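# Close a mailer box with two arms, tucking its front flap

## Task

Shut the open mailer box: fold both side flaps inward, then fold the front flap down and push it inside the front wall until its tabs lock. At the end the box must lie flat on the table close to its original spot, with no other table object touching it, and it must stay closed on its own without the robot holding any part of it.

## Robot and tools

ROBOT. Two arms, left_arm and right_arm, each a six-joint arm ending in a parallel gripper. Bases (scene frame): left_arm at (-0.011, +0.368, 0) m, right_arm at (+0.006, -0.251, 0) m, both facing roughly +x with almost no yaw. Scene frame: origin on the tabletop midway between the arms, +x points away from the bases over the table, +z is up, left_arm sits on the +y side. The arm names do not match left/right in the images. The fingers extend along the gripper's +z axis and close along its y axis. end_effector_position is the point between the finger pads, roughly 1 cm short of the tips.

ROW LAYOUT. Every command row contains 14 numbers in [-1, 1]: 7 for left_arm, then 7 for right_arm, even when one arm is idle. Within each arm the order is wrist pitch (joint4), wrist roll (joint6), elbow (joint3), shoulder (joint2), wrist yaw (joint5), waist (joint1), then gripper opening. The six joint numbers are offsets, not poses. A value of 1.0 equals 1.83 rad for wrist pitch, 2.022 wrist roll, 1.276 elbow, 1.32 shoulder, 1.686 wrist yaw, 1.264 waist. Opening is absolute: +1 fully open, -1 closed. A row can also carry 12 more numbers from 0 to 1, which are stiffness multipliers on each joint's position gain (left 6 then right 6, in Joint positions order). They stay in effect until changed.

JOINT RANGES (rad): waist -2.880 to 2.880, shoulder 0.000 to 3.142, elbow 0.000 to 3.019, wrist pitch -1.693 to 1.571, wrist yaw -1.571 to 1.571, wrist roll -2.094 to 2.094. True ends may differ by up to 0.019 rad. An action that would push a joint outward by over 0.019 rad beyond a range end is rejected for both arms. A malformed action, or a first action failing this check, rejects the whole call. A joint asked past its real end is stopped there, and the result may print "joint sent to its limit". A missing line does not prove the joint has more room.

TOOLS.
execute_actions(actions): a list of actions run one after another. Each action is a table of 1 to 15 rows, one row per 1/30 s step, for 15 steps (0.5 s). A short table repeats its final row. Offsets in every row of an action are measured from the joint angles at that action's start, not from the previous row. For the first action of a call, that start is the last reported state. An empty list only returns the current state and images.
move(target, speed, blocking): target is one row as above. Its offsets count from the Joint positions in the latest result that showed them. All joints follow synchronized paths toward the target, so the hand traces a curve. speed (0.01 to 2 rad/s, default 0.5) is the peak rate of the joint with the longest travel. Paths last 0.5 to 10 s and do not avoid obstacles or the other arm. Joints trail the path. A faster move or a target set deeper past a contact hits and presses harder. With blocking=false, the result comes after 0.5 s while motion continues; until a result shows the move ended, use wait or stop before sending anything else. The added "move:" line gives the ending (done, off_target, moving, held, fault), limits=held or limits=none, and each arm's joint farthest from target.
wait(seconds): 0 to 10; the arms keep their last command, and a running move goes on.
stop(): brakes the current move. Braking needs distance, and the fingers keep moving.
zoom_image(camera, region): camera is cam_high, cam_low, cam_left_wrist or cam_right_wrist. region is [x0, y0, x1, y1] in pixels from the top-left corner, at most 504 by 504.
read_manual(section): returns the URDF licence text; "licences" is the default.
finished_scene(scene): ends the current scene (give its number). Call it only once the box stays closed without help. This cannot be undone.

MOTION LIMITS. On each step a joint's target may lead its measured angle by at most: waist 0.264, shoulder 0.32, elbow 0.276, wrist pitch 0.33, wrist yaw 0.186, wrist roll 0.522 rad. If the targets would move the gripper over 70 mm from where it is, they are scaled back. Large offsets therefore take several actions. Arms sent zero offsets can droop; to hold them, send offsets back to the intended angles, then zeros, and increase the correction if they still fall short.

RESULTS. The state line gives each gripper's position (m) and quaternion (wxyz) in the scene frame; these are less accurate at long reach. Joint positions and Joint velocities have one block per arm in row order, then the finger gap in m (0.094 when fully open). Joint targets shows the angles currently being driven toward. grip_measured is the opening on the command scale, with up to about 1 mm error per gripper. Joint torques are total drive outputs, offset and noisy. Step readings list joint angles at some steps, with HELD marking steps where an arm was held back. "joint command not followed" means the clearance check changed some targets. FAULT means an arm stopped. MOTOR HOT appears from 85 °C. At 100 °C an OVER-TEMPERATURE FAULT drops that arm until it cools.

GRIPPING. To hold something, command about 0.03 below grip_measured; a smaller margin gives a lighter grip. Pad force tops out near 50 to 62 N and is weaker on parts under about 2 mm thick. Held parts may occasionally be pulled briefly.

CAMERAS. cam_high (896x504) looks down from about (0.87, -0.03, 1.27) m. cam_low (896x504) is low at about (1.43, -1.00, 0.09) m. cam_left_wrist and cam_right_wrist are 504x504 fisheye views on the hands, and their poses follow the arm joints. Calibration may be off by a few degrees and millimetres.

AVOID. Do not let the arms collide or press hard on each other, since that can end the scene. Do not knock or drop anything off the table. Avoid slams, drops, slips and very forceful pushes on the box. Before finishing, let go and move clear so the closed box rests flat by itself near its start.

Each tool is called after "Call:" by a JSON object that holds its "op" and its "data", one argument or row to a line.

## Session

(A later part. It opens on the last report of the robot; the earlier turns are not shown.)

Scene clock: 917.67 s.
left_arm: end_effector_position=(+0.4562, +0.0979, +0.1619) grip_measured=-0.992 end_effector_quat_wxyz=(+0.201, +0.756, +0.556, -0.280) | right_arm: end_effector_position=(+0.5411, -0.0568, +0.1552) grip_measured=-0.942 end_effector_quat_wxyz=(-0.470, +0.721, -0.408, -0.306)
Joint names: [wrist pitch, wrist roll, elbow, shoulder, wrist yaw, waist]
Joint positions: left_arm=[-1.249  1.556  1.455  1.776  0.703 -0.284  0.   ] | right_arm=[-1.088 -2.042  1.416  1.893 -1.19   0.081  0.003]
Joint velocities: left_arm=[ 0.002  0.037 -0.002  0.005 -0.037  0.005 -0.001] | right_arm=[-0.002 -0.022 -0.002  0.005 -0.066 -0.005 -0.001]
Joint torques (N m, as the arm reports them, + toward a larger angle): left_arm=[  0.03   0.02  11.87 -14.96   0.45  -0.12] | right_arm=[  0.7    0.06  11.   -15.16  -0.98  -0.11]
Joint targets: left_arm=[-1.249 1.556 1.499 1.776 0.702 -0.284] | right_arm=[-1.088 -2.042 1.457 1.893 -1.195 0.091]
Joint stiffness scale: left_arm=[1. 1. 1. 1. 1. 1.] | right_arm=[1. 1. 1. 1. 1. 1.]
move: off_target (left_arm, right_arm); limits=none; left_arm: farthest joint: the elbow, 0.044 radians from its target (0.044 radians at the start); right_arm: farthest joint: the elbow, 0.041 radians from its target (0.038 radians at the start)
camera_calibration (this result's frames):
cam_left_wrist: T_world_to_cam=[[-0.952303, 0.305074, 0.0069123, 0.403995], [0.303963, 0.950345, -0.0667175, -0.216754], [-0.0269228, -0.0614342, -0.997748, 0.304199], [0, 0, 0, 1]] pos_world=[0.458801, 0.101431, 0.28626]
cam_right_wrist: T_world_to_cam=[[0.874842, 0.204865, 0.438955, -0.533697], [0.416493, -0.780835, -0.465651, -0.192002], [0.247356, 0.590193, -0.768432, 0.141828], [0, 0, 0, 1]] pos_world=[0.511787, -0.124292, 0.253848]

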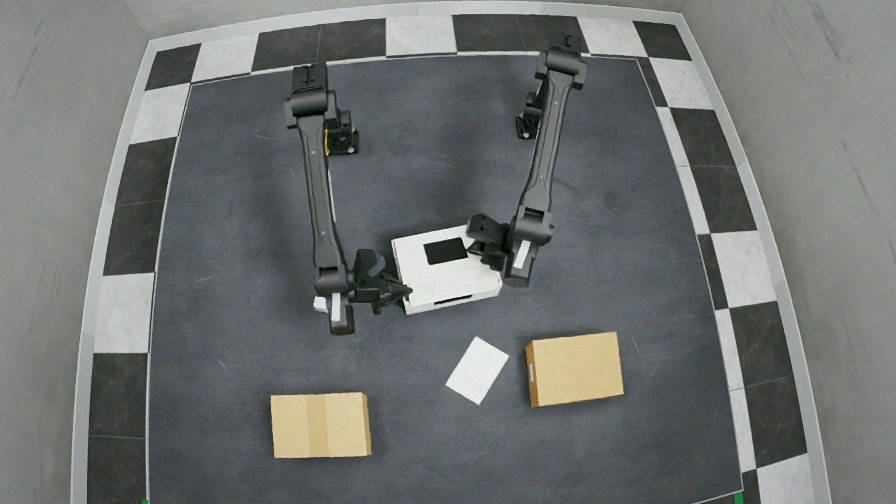

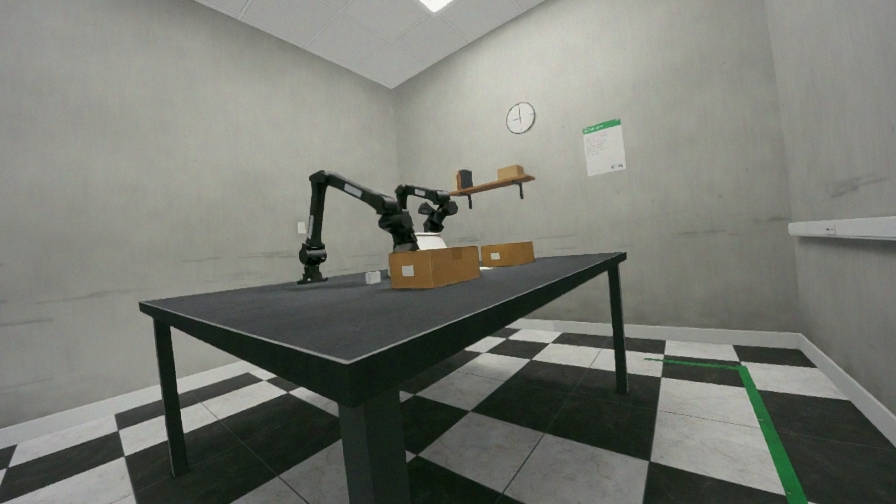

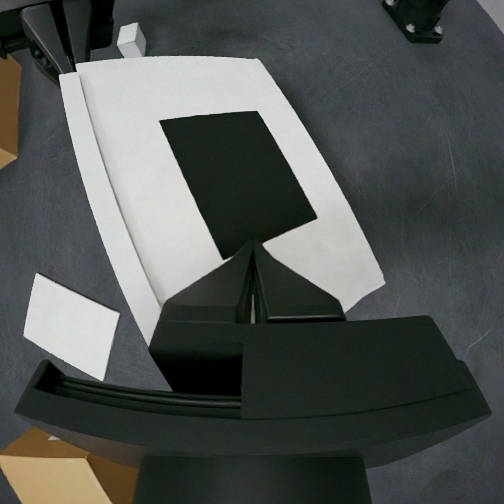

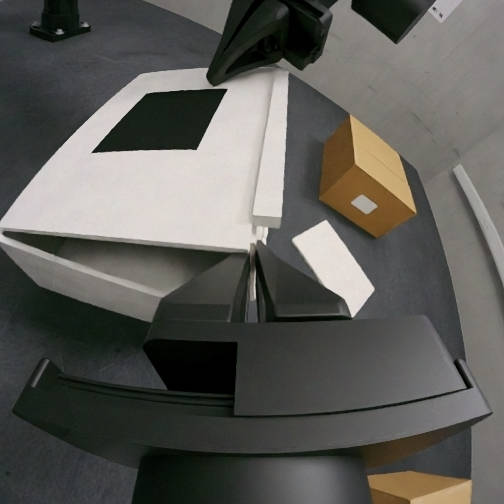

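Call:
{"op": "move", "data": {
  "target": [0,0,0.035,0,0,0,-1, 0.012,0.19,-0.02,-0.025,0,0.005,-0.97],
  "speed": 0.12
}}

Call:
{"op": "zoom_image", "data": {
  "camera": "cam_high",
  "region": [360,210,540,330]
}}

Scene clock: 933.17 s.
left_arm: end_effector_position=(+0.4562, +0.0979, +0.1619) grip_measured=-0.992 end_effector_quat_wxyz=(+0.201, +0.756, +0.556, -0.280) | right_arm: end_effector_position=(+0.5334, -0.0570, +0.1528) grip_measured=-0.959 end_effector_quat_wxyz=(-0.411, +0.639, -0.525, -0.384)
Joint names: [wrist pitch, wrist roll, elbow, shoulder, wrist yaw, waist]
Joint positions: left_arm=[-1.249  1.556  1.455  1.776  0.703 -0.284  0.   ] | right_arm=[-1.074 -1.698  1.387  1.88  -1.195  0.081  0.002]
Joint velocities: left_arm=[-0.002  0.051 -0.002 -0.024 -0.051 -0.005 -0.001] | right_arm=[ 0.002  0.066  0.002  0.024 -0.007 -0.015 -0.001]
Joint torques (N m, as the arm reports them, + toward a larger angle): left_arm=[  0.06   0.02  11.93 -14.89   0.51  -0.11] | right_arm=[  1.     0.49   8.29 -16.86  -0.63   0.08]
Joint targets: left_arm=[-1.249 1.556 1.500 1.776 0.703 -0.284] | right_arm=[-1.066 -1.658 1.391 1.860 -1.190 0.087]
Joint stiffness scale: left_arm=[1. 1. 1. 1. 1. 1.] | right_arm=[1. 1. 1. 1. 1. 1.]
move: off_target (left_arm, right_arm); limits=none; left_arm: farthest joint: the elbow, 0.045 radians from its target (0.045 radians at the start); right_arm: farthest joint: the wrist roll, 0.040 radians from its target (0.385 radians at the start)
camera_calibration (this result's frames):
cam_left_wrist: T_world_to_cam=[[-0.952303, 0.305074, 0.0069123, 0.403995], [0.303963, 0.950345, -0.0667175, -0.216754], [-0.0269228, -0.0614342, -0.997748, 0.304199], [0, 0, 0, 1]] pos_world=[0.458801, 0.101431, 0.28626]
cam_right_wrist: T_world_to_cam=[[0.987099, 0.0896296, 0.132673, -0.545472], [0.148197, -0.825118, -0.545176, -0.0373143], [0.0606069, 0.557805, -0.827756, 0.248843], [0, 0, 0, 1]] pos_world=[0.528883, -0.120704, 0.258008]

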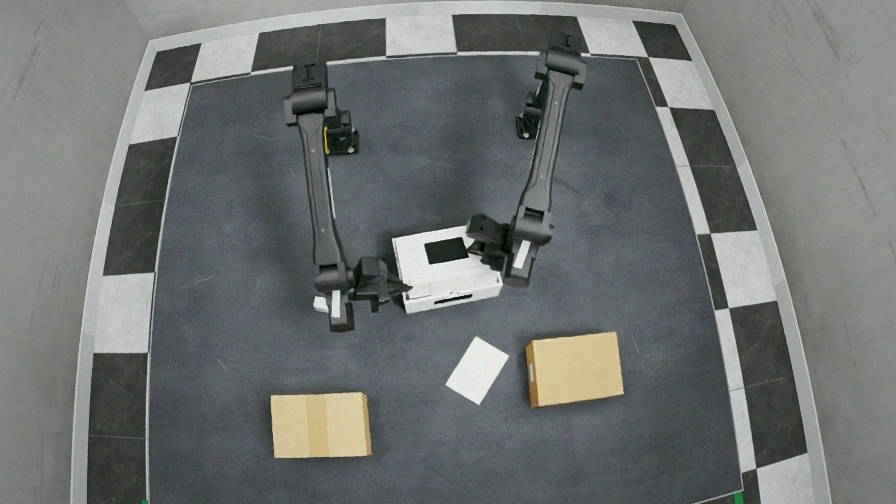

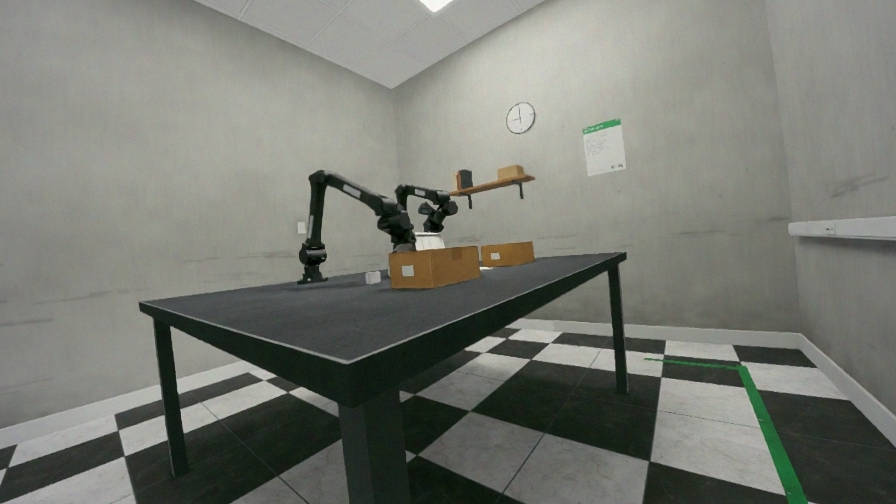

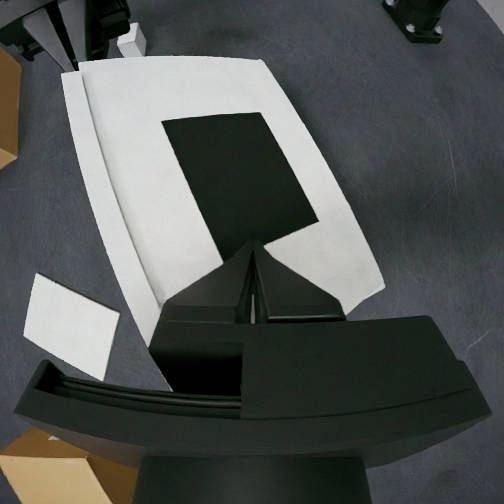

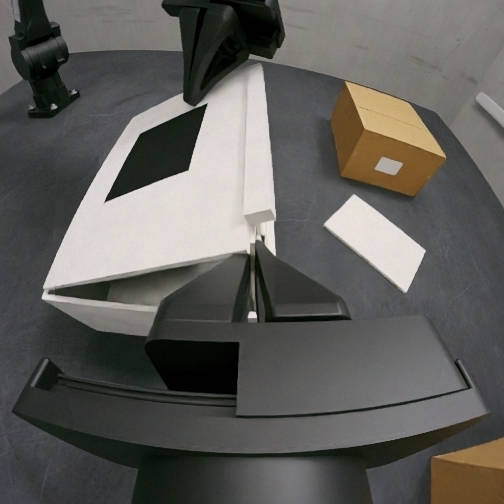

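Region (360, 210, 540, 330) of cam_high's 896x504 image, scaled by 2.800, with more detail than that image has.

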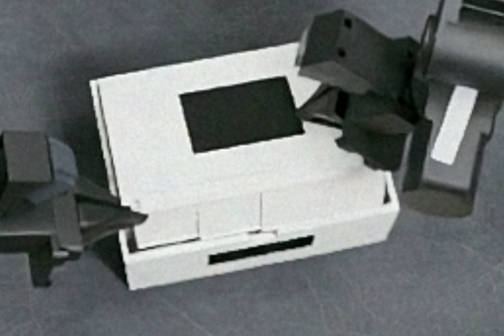

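Call:
{"op": "move", "data": {
  "target": [0.012,0,0.035,0.03,0,0,-1, 0.017,0.07,0.045,0.045,0,0.005,-0.98],
  "speed": 0.06
}}

Call:
{"op": "zoom_image", "data": {
  "camera": "cam_high",
  "region": [360,210,540,330]
}}

Scene clock: 945.03 s.
left_arm: end_effector_position=(+0.4586, +0.0971, +0.1569) grip_measured=-0.992 end_effector_quat_wxyz=(+0.201, +0.756, +0.556, -0.280) | right_arm: end_effector_position=(+0.5428, -0.0550, +0.1510) grip_measured=-0.966 end_effector_quat_wxyz=(-0.402, +0.611, -0.548, -0.406)
Joint names: [wrist pitch, wrist roll, elbow, shoulder, wrist yaw, waist]
Joint positions: left_arm=[-1.238  1.556  1.455  1.786  0.703 -0.284  0.   ] | right_arm=[-1.059 -1.601  1.409  1.904 -1.217  0.081  0.002]
Joint velocities: left_arm=[-0.002  0.022  0.002  0.015  0.037 -0.024 -0.001] | right_arm=[-0.007 -0.022 -0.017 -0.015 -0.007 -0.005  0.   ]
Joint torques (N m, as the arm reports them, + toward a larger angle): left_arm=[  0.56   0.01  11.9  -12.82   0.51  -0.12] | right_arm=[  1.52   0.55  10.87 -13.18   0.06   0.05]
Joint targets: left_arm=[-1.227 1.556 1.500 1.815 0.703 -0.284] | right_arm=[-1.043 -1.556 1.444 1.939 -1.195 0.087]
Joint stiffness scale: left_arm=[1. 1. 1. 1. 1. 1.] | right_arm=[1. 1. 1. 1. 1. 1.]
move: off_target (left_arm, right_arm); limits=none; left_arm: farthest joint: the elbow, 0.045 radians from its target (0.045 radians at the start); right_arm: farthest joint: the wrist roll, 0.045 radians from its target (0.141 radians at the start)
camera_calibration (this result's frames):
cam_left_wrist: T_world_to_cam=[[-0.95231, 0.305077, 0.00576791, 0.406768], [0.304035, 0.950321, -0.0667247, -0.217103], [-0.0258375, -0.061789, -0.997755, 0.298734], [0, 0, 0, 1]] pos_world=[0.461094, 0.100681, 0.281231]
cam_right_wrist: T_world_to_cam=[[0.99696, 0.0541981, 0.0559729, -0.550404], [0.076438, -0.819499, -0.56796, 0.00464421], [0.0150875, 0.570512, -0.821151, 0.270137], [0, 0, 0, 1]] pos_world=[0.5443, -0.120479, 0.255268]

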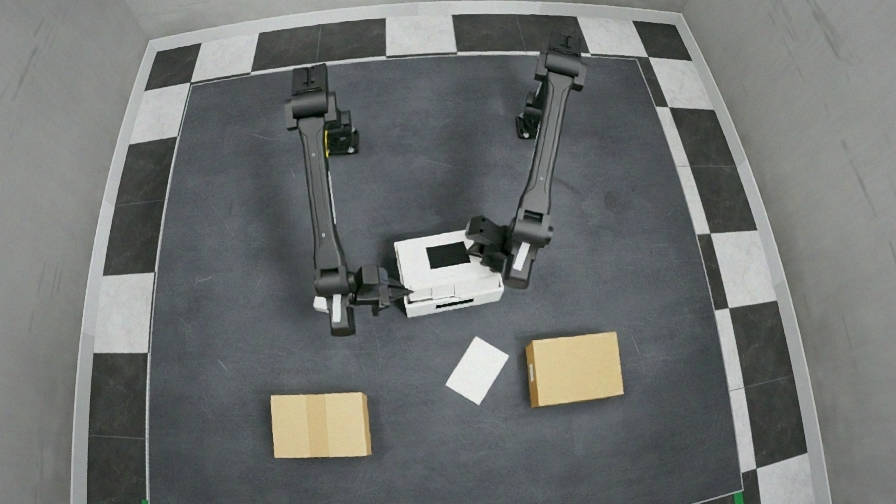

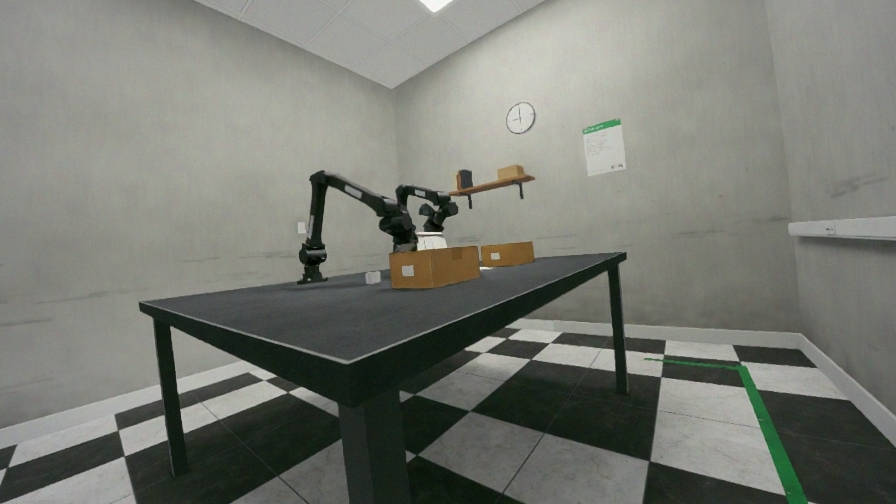

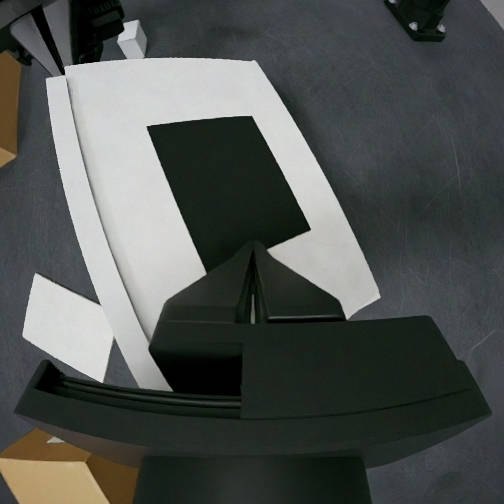

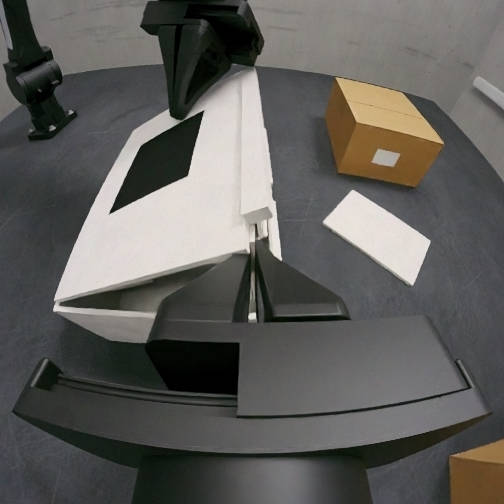

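Region (360, 210, 540, 330) of cam_high's 896x504 image, scaled by 2.800, with more detail than that image has.

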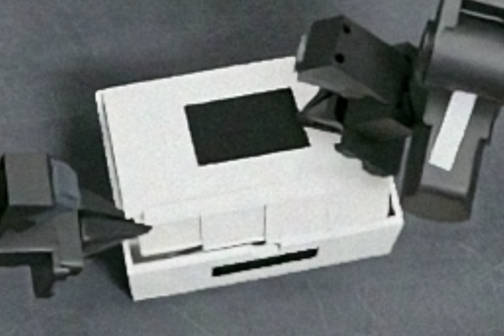

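Call:
{"op": "move", "data": {
  "target": [0.015,0,0.035,0.045,0,0,-1, 0.025,0.03,0.015,0.05,0,0.005,-0.98],
  "speed": 0.05
}}

Call:
{"op": "zoom_image", "data": {
  "camera": "cam_high",
  "region": [360,210,540,330]
}}

Scene clock: 967.77 s.
left_arm: end_effector_position=(+0.4622, +0.0951, +0.1550) grip_measured=-0.992 end_effector_quat_wxyz=(+0.204, +0.756, +0.555, -0.281) | right_arm: end_effector_position=(+0.5470, -0.0532, +0.1499) grip_measured=-0.966 end_effector_quat_wxyz=(-0.410, +0.602, -0.546, -0.413)
Joint names: [wrist pitch, wrist roll, elbow, shoulder, wrist yaw, waist]
Joint positions: left_arm=[-1.233  1.556  1.463  1.796  0.709 -0.284  0.   ] | right_arm=[-1.03  -1.577  1.41   1.915 -1.243  0.081  0.002]
Joint velocities: left_arm=[-0.012  0.022 -0.007  0.005  0.007  0.015 -0.001] | right_arm=[-0.012 -0.037 -0.007 -0.015 -0.022 -0.015 -0.   ]
Joint torques (N m, as the arm reports them, + toward a larger angle): left_arm=[  1.08   0.02  11.23 -11.36   0.26  -0.15] | right_arm=[  1.35   0.41   9.36 -11.75   0.27  -0.22]
Joint targets: left_arm=[-1.210 1.556 1.500 1.845 0.703 -0.284] | right_arm=[-1.013 -1.541 1.428 1.970 -1.217 0.087]
Joint stiffness scale: left_arm=[1. 1. 1. 1. 1. 1.] | right_arm=[1. 1. 1. 1. 1. 1.]
move: off_target (left_arm, right_arm); limits=none; left_arm: farthest joint: the shoulder, 0.049 radians from its target (0.060 radians at the start); right_arm: farthest joint: the shoulder, 0.055 radians from its target (0.066 radians at the start)
camera_calibration (this result's frames):
cam_left_wrist: T_world_to_cam=[[-0.952307, 0.305127, 0.00313365, 0.411176], [0.3041, 0.949852, -0.0728298, -0.215446], [-0.0251988, -0.0684034, -0.997339, 0.297102], [0, 0, 0, 1]] pos_world=[0.464569, 0.0995036, 0.279332]
cam_right_wrist: T_world_to_cam=[[0.997572, 0.0454538, 0.0527571, -0.555015], [0.0678481, -0.805042, -0.589325, 0.013783], [0.0156847, 0.591473, -0.806172, 0.26665], [0, 0, 0, 1]] pos_world=[0.54855, -0.121393, 0.252369]

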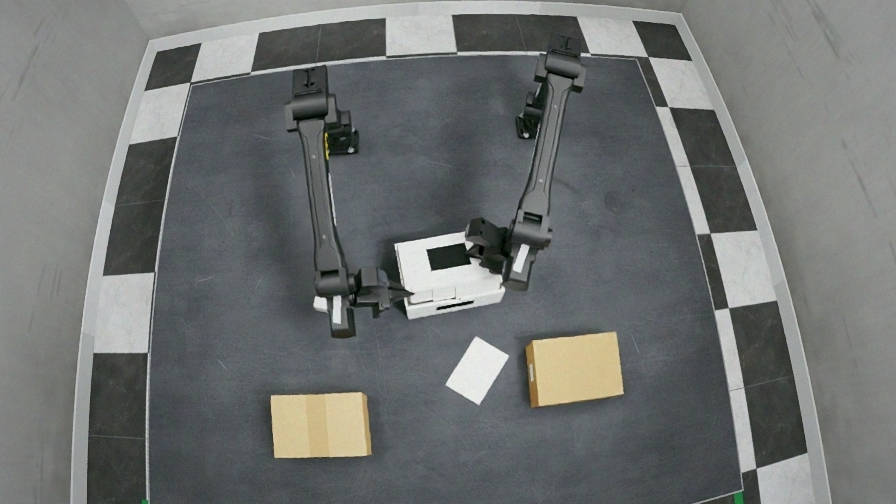

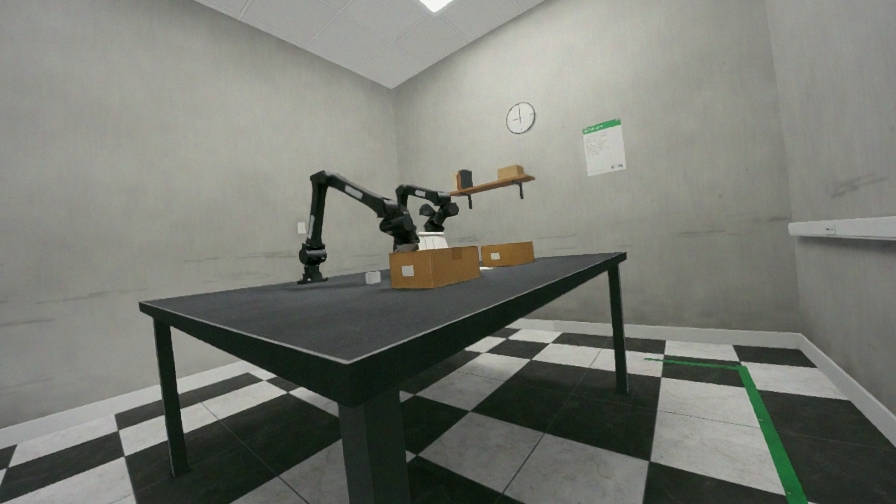

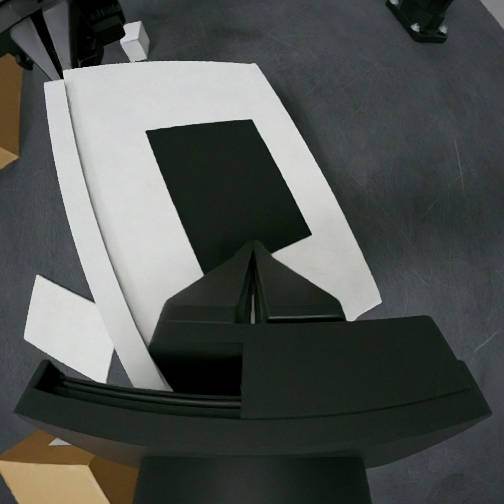

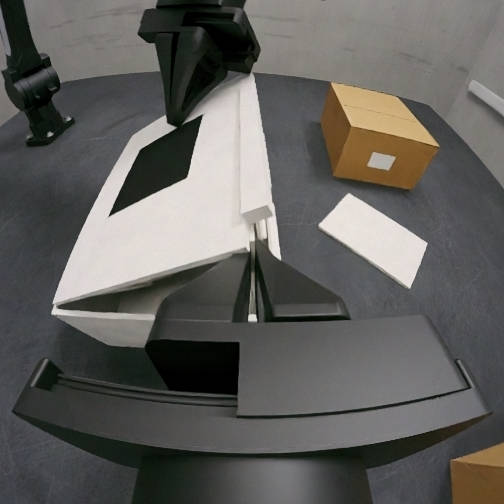

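Region (360, 210, 540, 330) of cam_high's 896x504 image, scaled by 2.800, with more detail than that image has.

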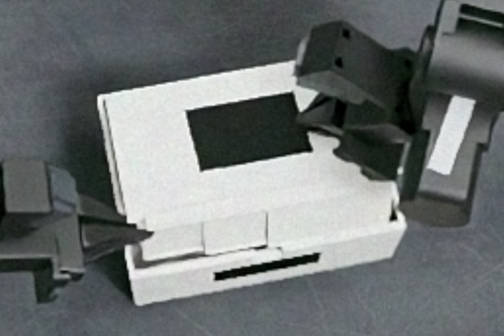

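Call:
{"op": "move", "data": {
  "target": [0,0,0.03,0.0,0,0,-1, 0.01,0.19,-0.01,-0.04,0.02,0.005,-0.99],
  "speed": 0.12
}}

Call:
{"op": "zoom_image", "data": {
  "camera": "cam_high",
  "region": [360,210,540,330]
}}

Call:
{"op": "zoom_image", "data": {
  "camera": "cam_low",
  "region": [370,190,490,270]
}}

Scene clock: 979.77 s.
left_arm: end_effector_position=(+0.4619, +0.0948, +0.1554) grip_measured=-0.992 end_effector_quat_wxyz=(+0.204, +0.755, +0.555, -0.283) | right_arm: end_effector_position=(+0.5409, -0.0550, +0.1540) grip_measured=-0.974 end_effector_quat_wxyz=(+0.336, -0.511, +0.641, +0.464)
Joint names: [wrist pitch, wrist roll, elbow, shoulder, wrist yaw, waist]
Joint positions: left_arm=[-1.233  1.556  1.463  1.796  0.713 -0.284  0.   ] | right_arm=[-1.021 -1.244  1.388  1.886 -1.219  0.081  0.001]
Joint velocities: left_arm=[ 0.002 -0.022 -0.002 -0.015  0.022  0.005  0.   ] | right_arm=[-0.007  0.051  0.002 -0.005  0.007 -0.015  0.   ]
Joint torques (N m, as the arm reports them, + toward a larger angle): left_arm=[  0.06   0.02  11.36 -15.13   0.38  -0.13] | right_arm=[  1.19   0.59   8.59 -16.77  -0.42   0.06]
Joint targets: left_arm=[-1.233 1.556 1.501 1.796 0.709 -0.284] | right_arm=[-1.011 -1.193 1.397 1.862 -1.209 0.087]
Joint stiffness scale: left_arm=[1. 1. 1. 1. 1. 1.] | right_arm=[1. 1. 1. 1. 1. 1.]
move: off_target (left_arm, right_arm); limits=none; left_arm: farthest joint: the elbow, 0.038 radians from its target (0.038 radians at the start); right_arm: farthest joint: the wrist roll, 0.051 radians from its target (0.384 radians at the start)
camera_calibration (this result's frames):
cam_left_wrist: T_world_to_cam=[[-0.952297, 0.305149, 0.00391446, 0.410887], [0.303989, 0.94965, -0.0758684, -0.214483], [-0.0268685, -0.0710593, -0.99711, 0.2984], [0, 0, 0, 1]] pos_world=[0.464504, 0.0995057, 0.279657]
cam_right_wrist: T_world_to_cam=[[0.968136, -0.0693079, -0.240644, -0.494207], [-0.192723, -0.81981, -0.53923, 0.147596], [-0.15991, 0.568426, -0.807044, 0.36496], [0, 0, 0, 1]] pos_world=[0.565266, -0.120705, 0.255199]

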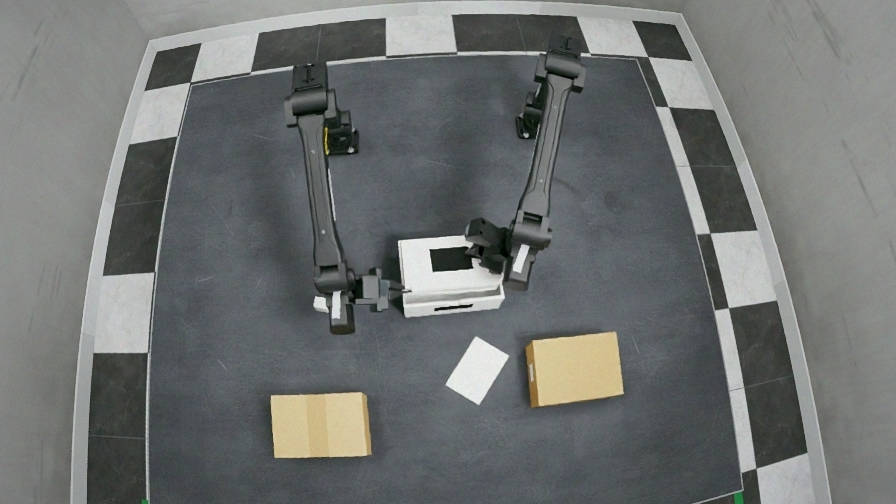

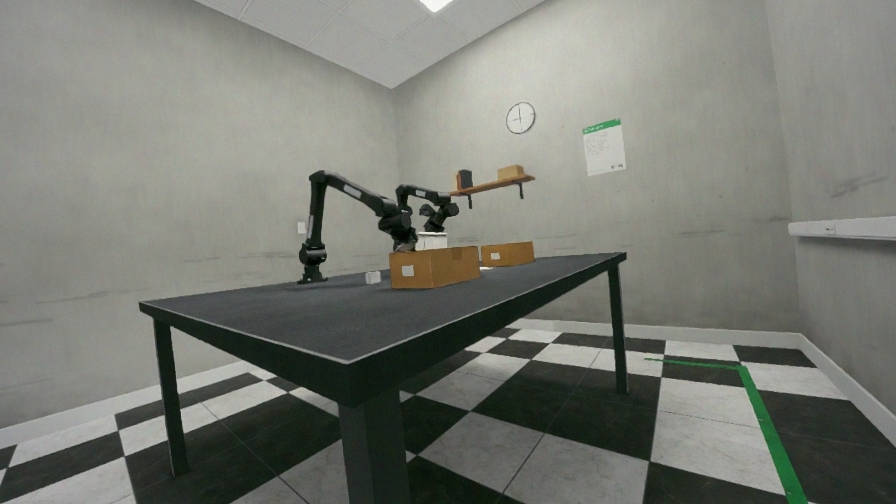

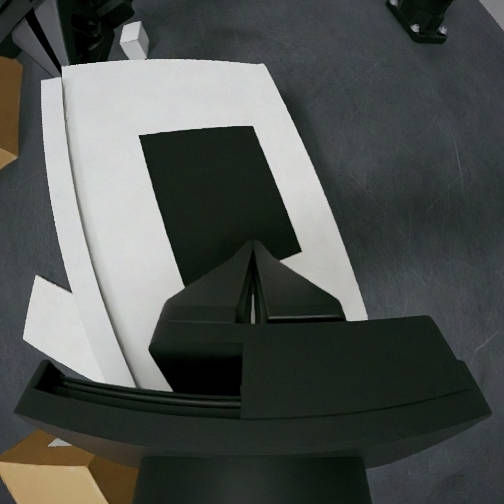

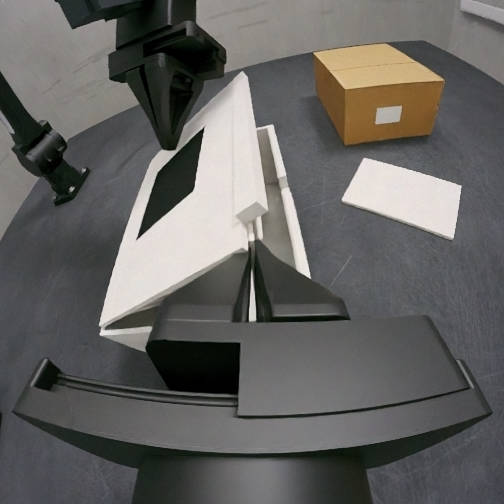

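Region (360, 210, 540, 330) of cam_high's 896x504 image, scaled by 2.800, with more detail than that image has.

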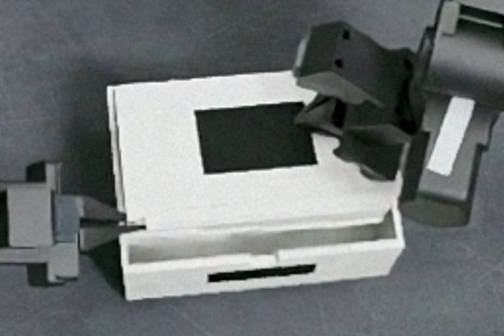

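Region (370, 190, 490, 270) of cam_low's 896x504 image, scaled by 4.200, with more detail than that image has.

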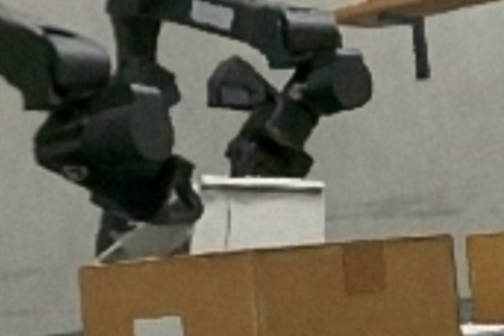

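Call:
{"op": "move", "data": {
  "target": [0.015,0,0.03,0.05,0,0,-1, 0.015,0.03,0.035,0.065,0,0.005,-0.99],
  "speed": 0.05
}}

Call:
{"op": "zoom_image", "data": {
  "camera": "cam_high",
  "region": [360,210,540,330]
}}

Scene clock: 990.00 s.
left_arm: end_effector_position=(+0.4654, +0.0936, +0.1327) grip_measured=-0.992 end_effector_quat_wxyz=(+0.194, +0.752, +0.559, -0.290) | right_arm: end_effector_position=(+0.5446, -0.0544, +0.1158) grip_measured=-0.974 end_effector_quat_wxyz=(+0.314, -0.492, +0.654, +0.481)
Joint names: [wrist pitch, wrist roll, elbow, shoulder, wrist yaw, waist]
Joint positions: left_arm=[-1.215  1.556  1.461  1.839  0.713 -0.284  0.   ] | right_arm=[-1.001 -1.225  1.39   1.962 -1.225  0.081  0.001]
Joint velocities: left_arm=[-0.002 -0.007 -0.027 -0.015  0.066 -0.005 -0.   ] | right_arm=[-0.007 -0.066 -0.002 -0.015  0.037 -0.015  0.   ]
Joint torques (N m, as the arm reports them, + toward a larger angle): left_arm=[  0.44   0.02  11.36 -13.79   0.51  -0.19] | right_arm=[  1.     0.48  10.91 -14.41  -0.55  -0.22]
Joint targets: left_arm=[-1.206 1.556 1.501 1.862 0.713 -0.284] | right_arm=[-0.993 -1.183 1.432 1.972 -1.219 0.087]
Joint stiffness scale: left_arm=[1. 1. 1. 1. 1. 1.] | right_arm=[1. 1. 1. 1. 1. 1.]
move: off_target (left_arm, right_arm); limits=none; left_arm: farthest joint: the elbow, 0.040 radians from its target (0.038 radians at the start); right_arm: farthest joint: the elbow, 0.042 radians from its target (0.045 radians at the start)
camera_calibration (this result's frames):
cam_left_wrist: T_world_to_cam=[[-0.951869, 0.305009, 0.0302312, 0.410969], [0.302093, 0.95027, -0.0756809, -0.215383], [-0.0518112, -0.0629056, -0.996674, 0.286568], [0, 0, 0, 1]] pos_world=[0.471101, 0.0973491, 0.256891]
cam_right_wrist: T_world_to_cam=[[0.94786, -0.0751033, -0.309711, -0.488213], [-0.236347, -0.817581, -0.525073, 0.150469], [-0.213779, 0.570895, -0.792702, 0.362227], [0, 0, 0, 1]] pos_world=[0.575757, -0.12044, 0.21494]

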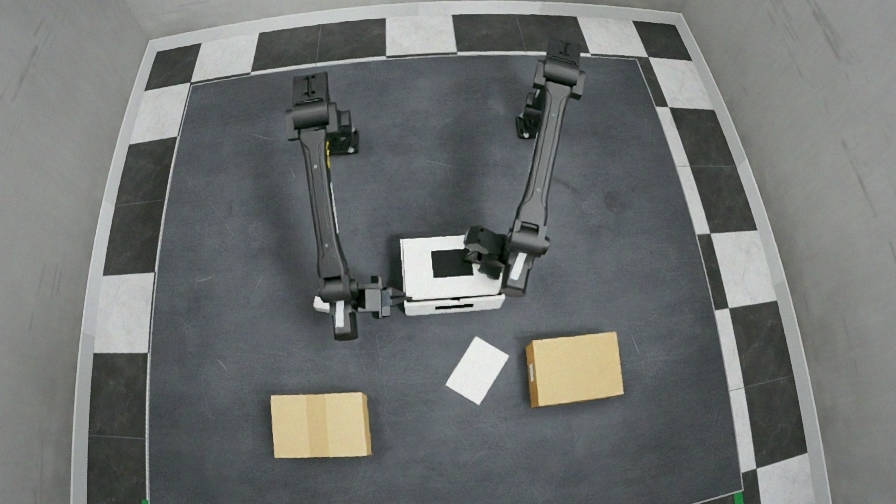

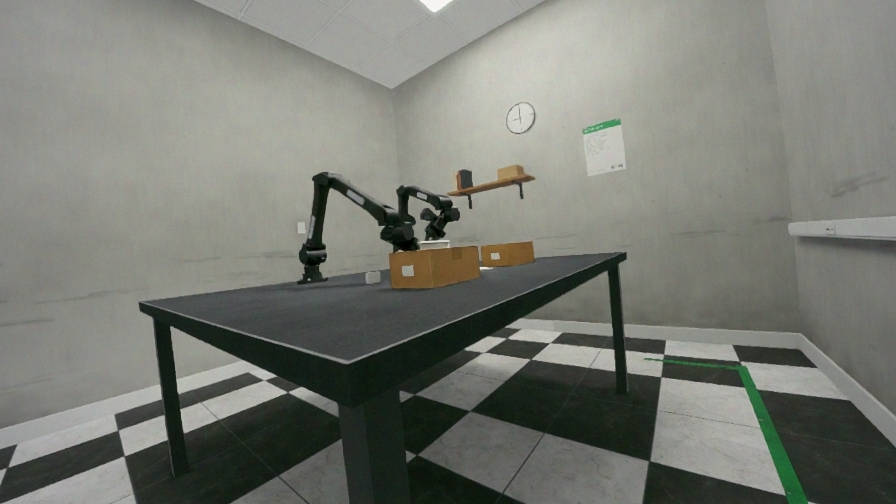

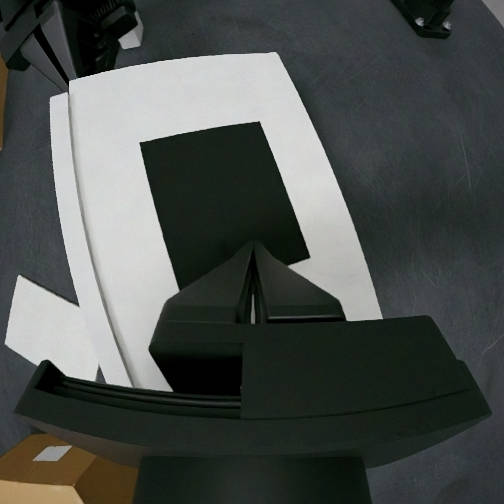

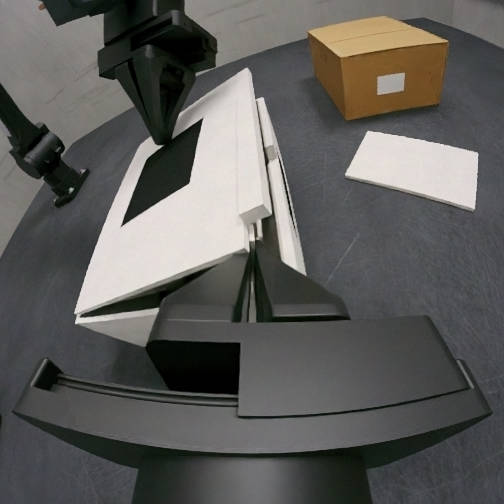

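Region (360, 210, 540, 330) of cam_high's 896x504 image, scaled by 2.800, with more detail than that image has.

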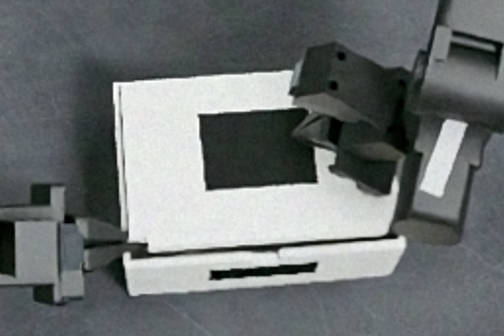

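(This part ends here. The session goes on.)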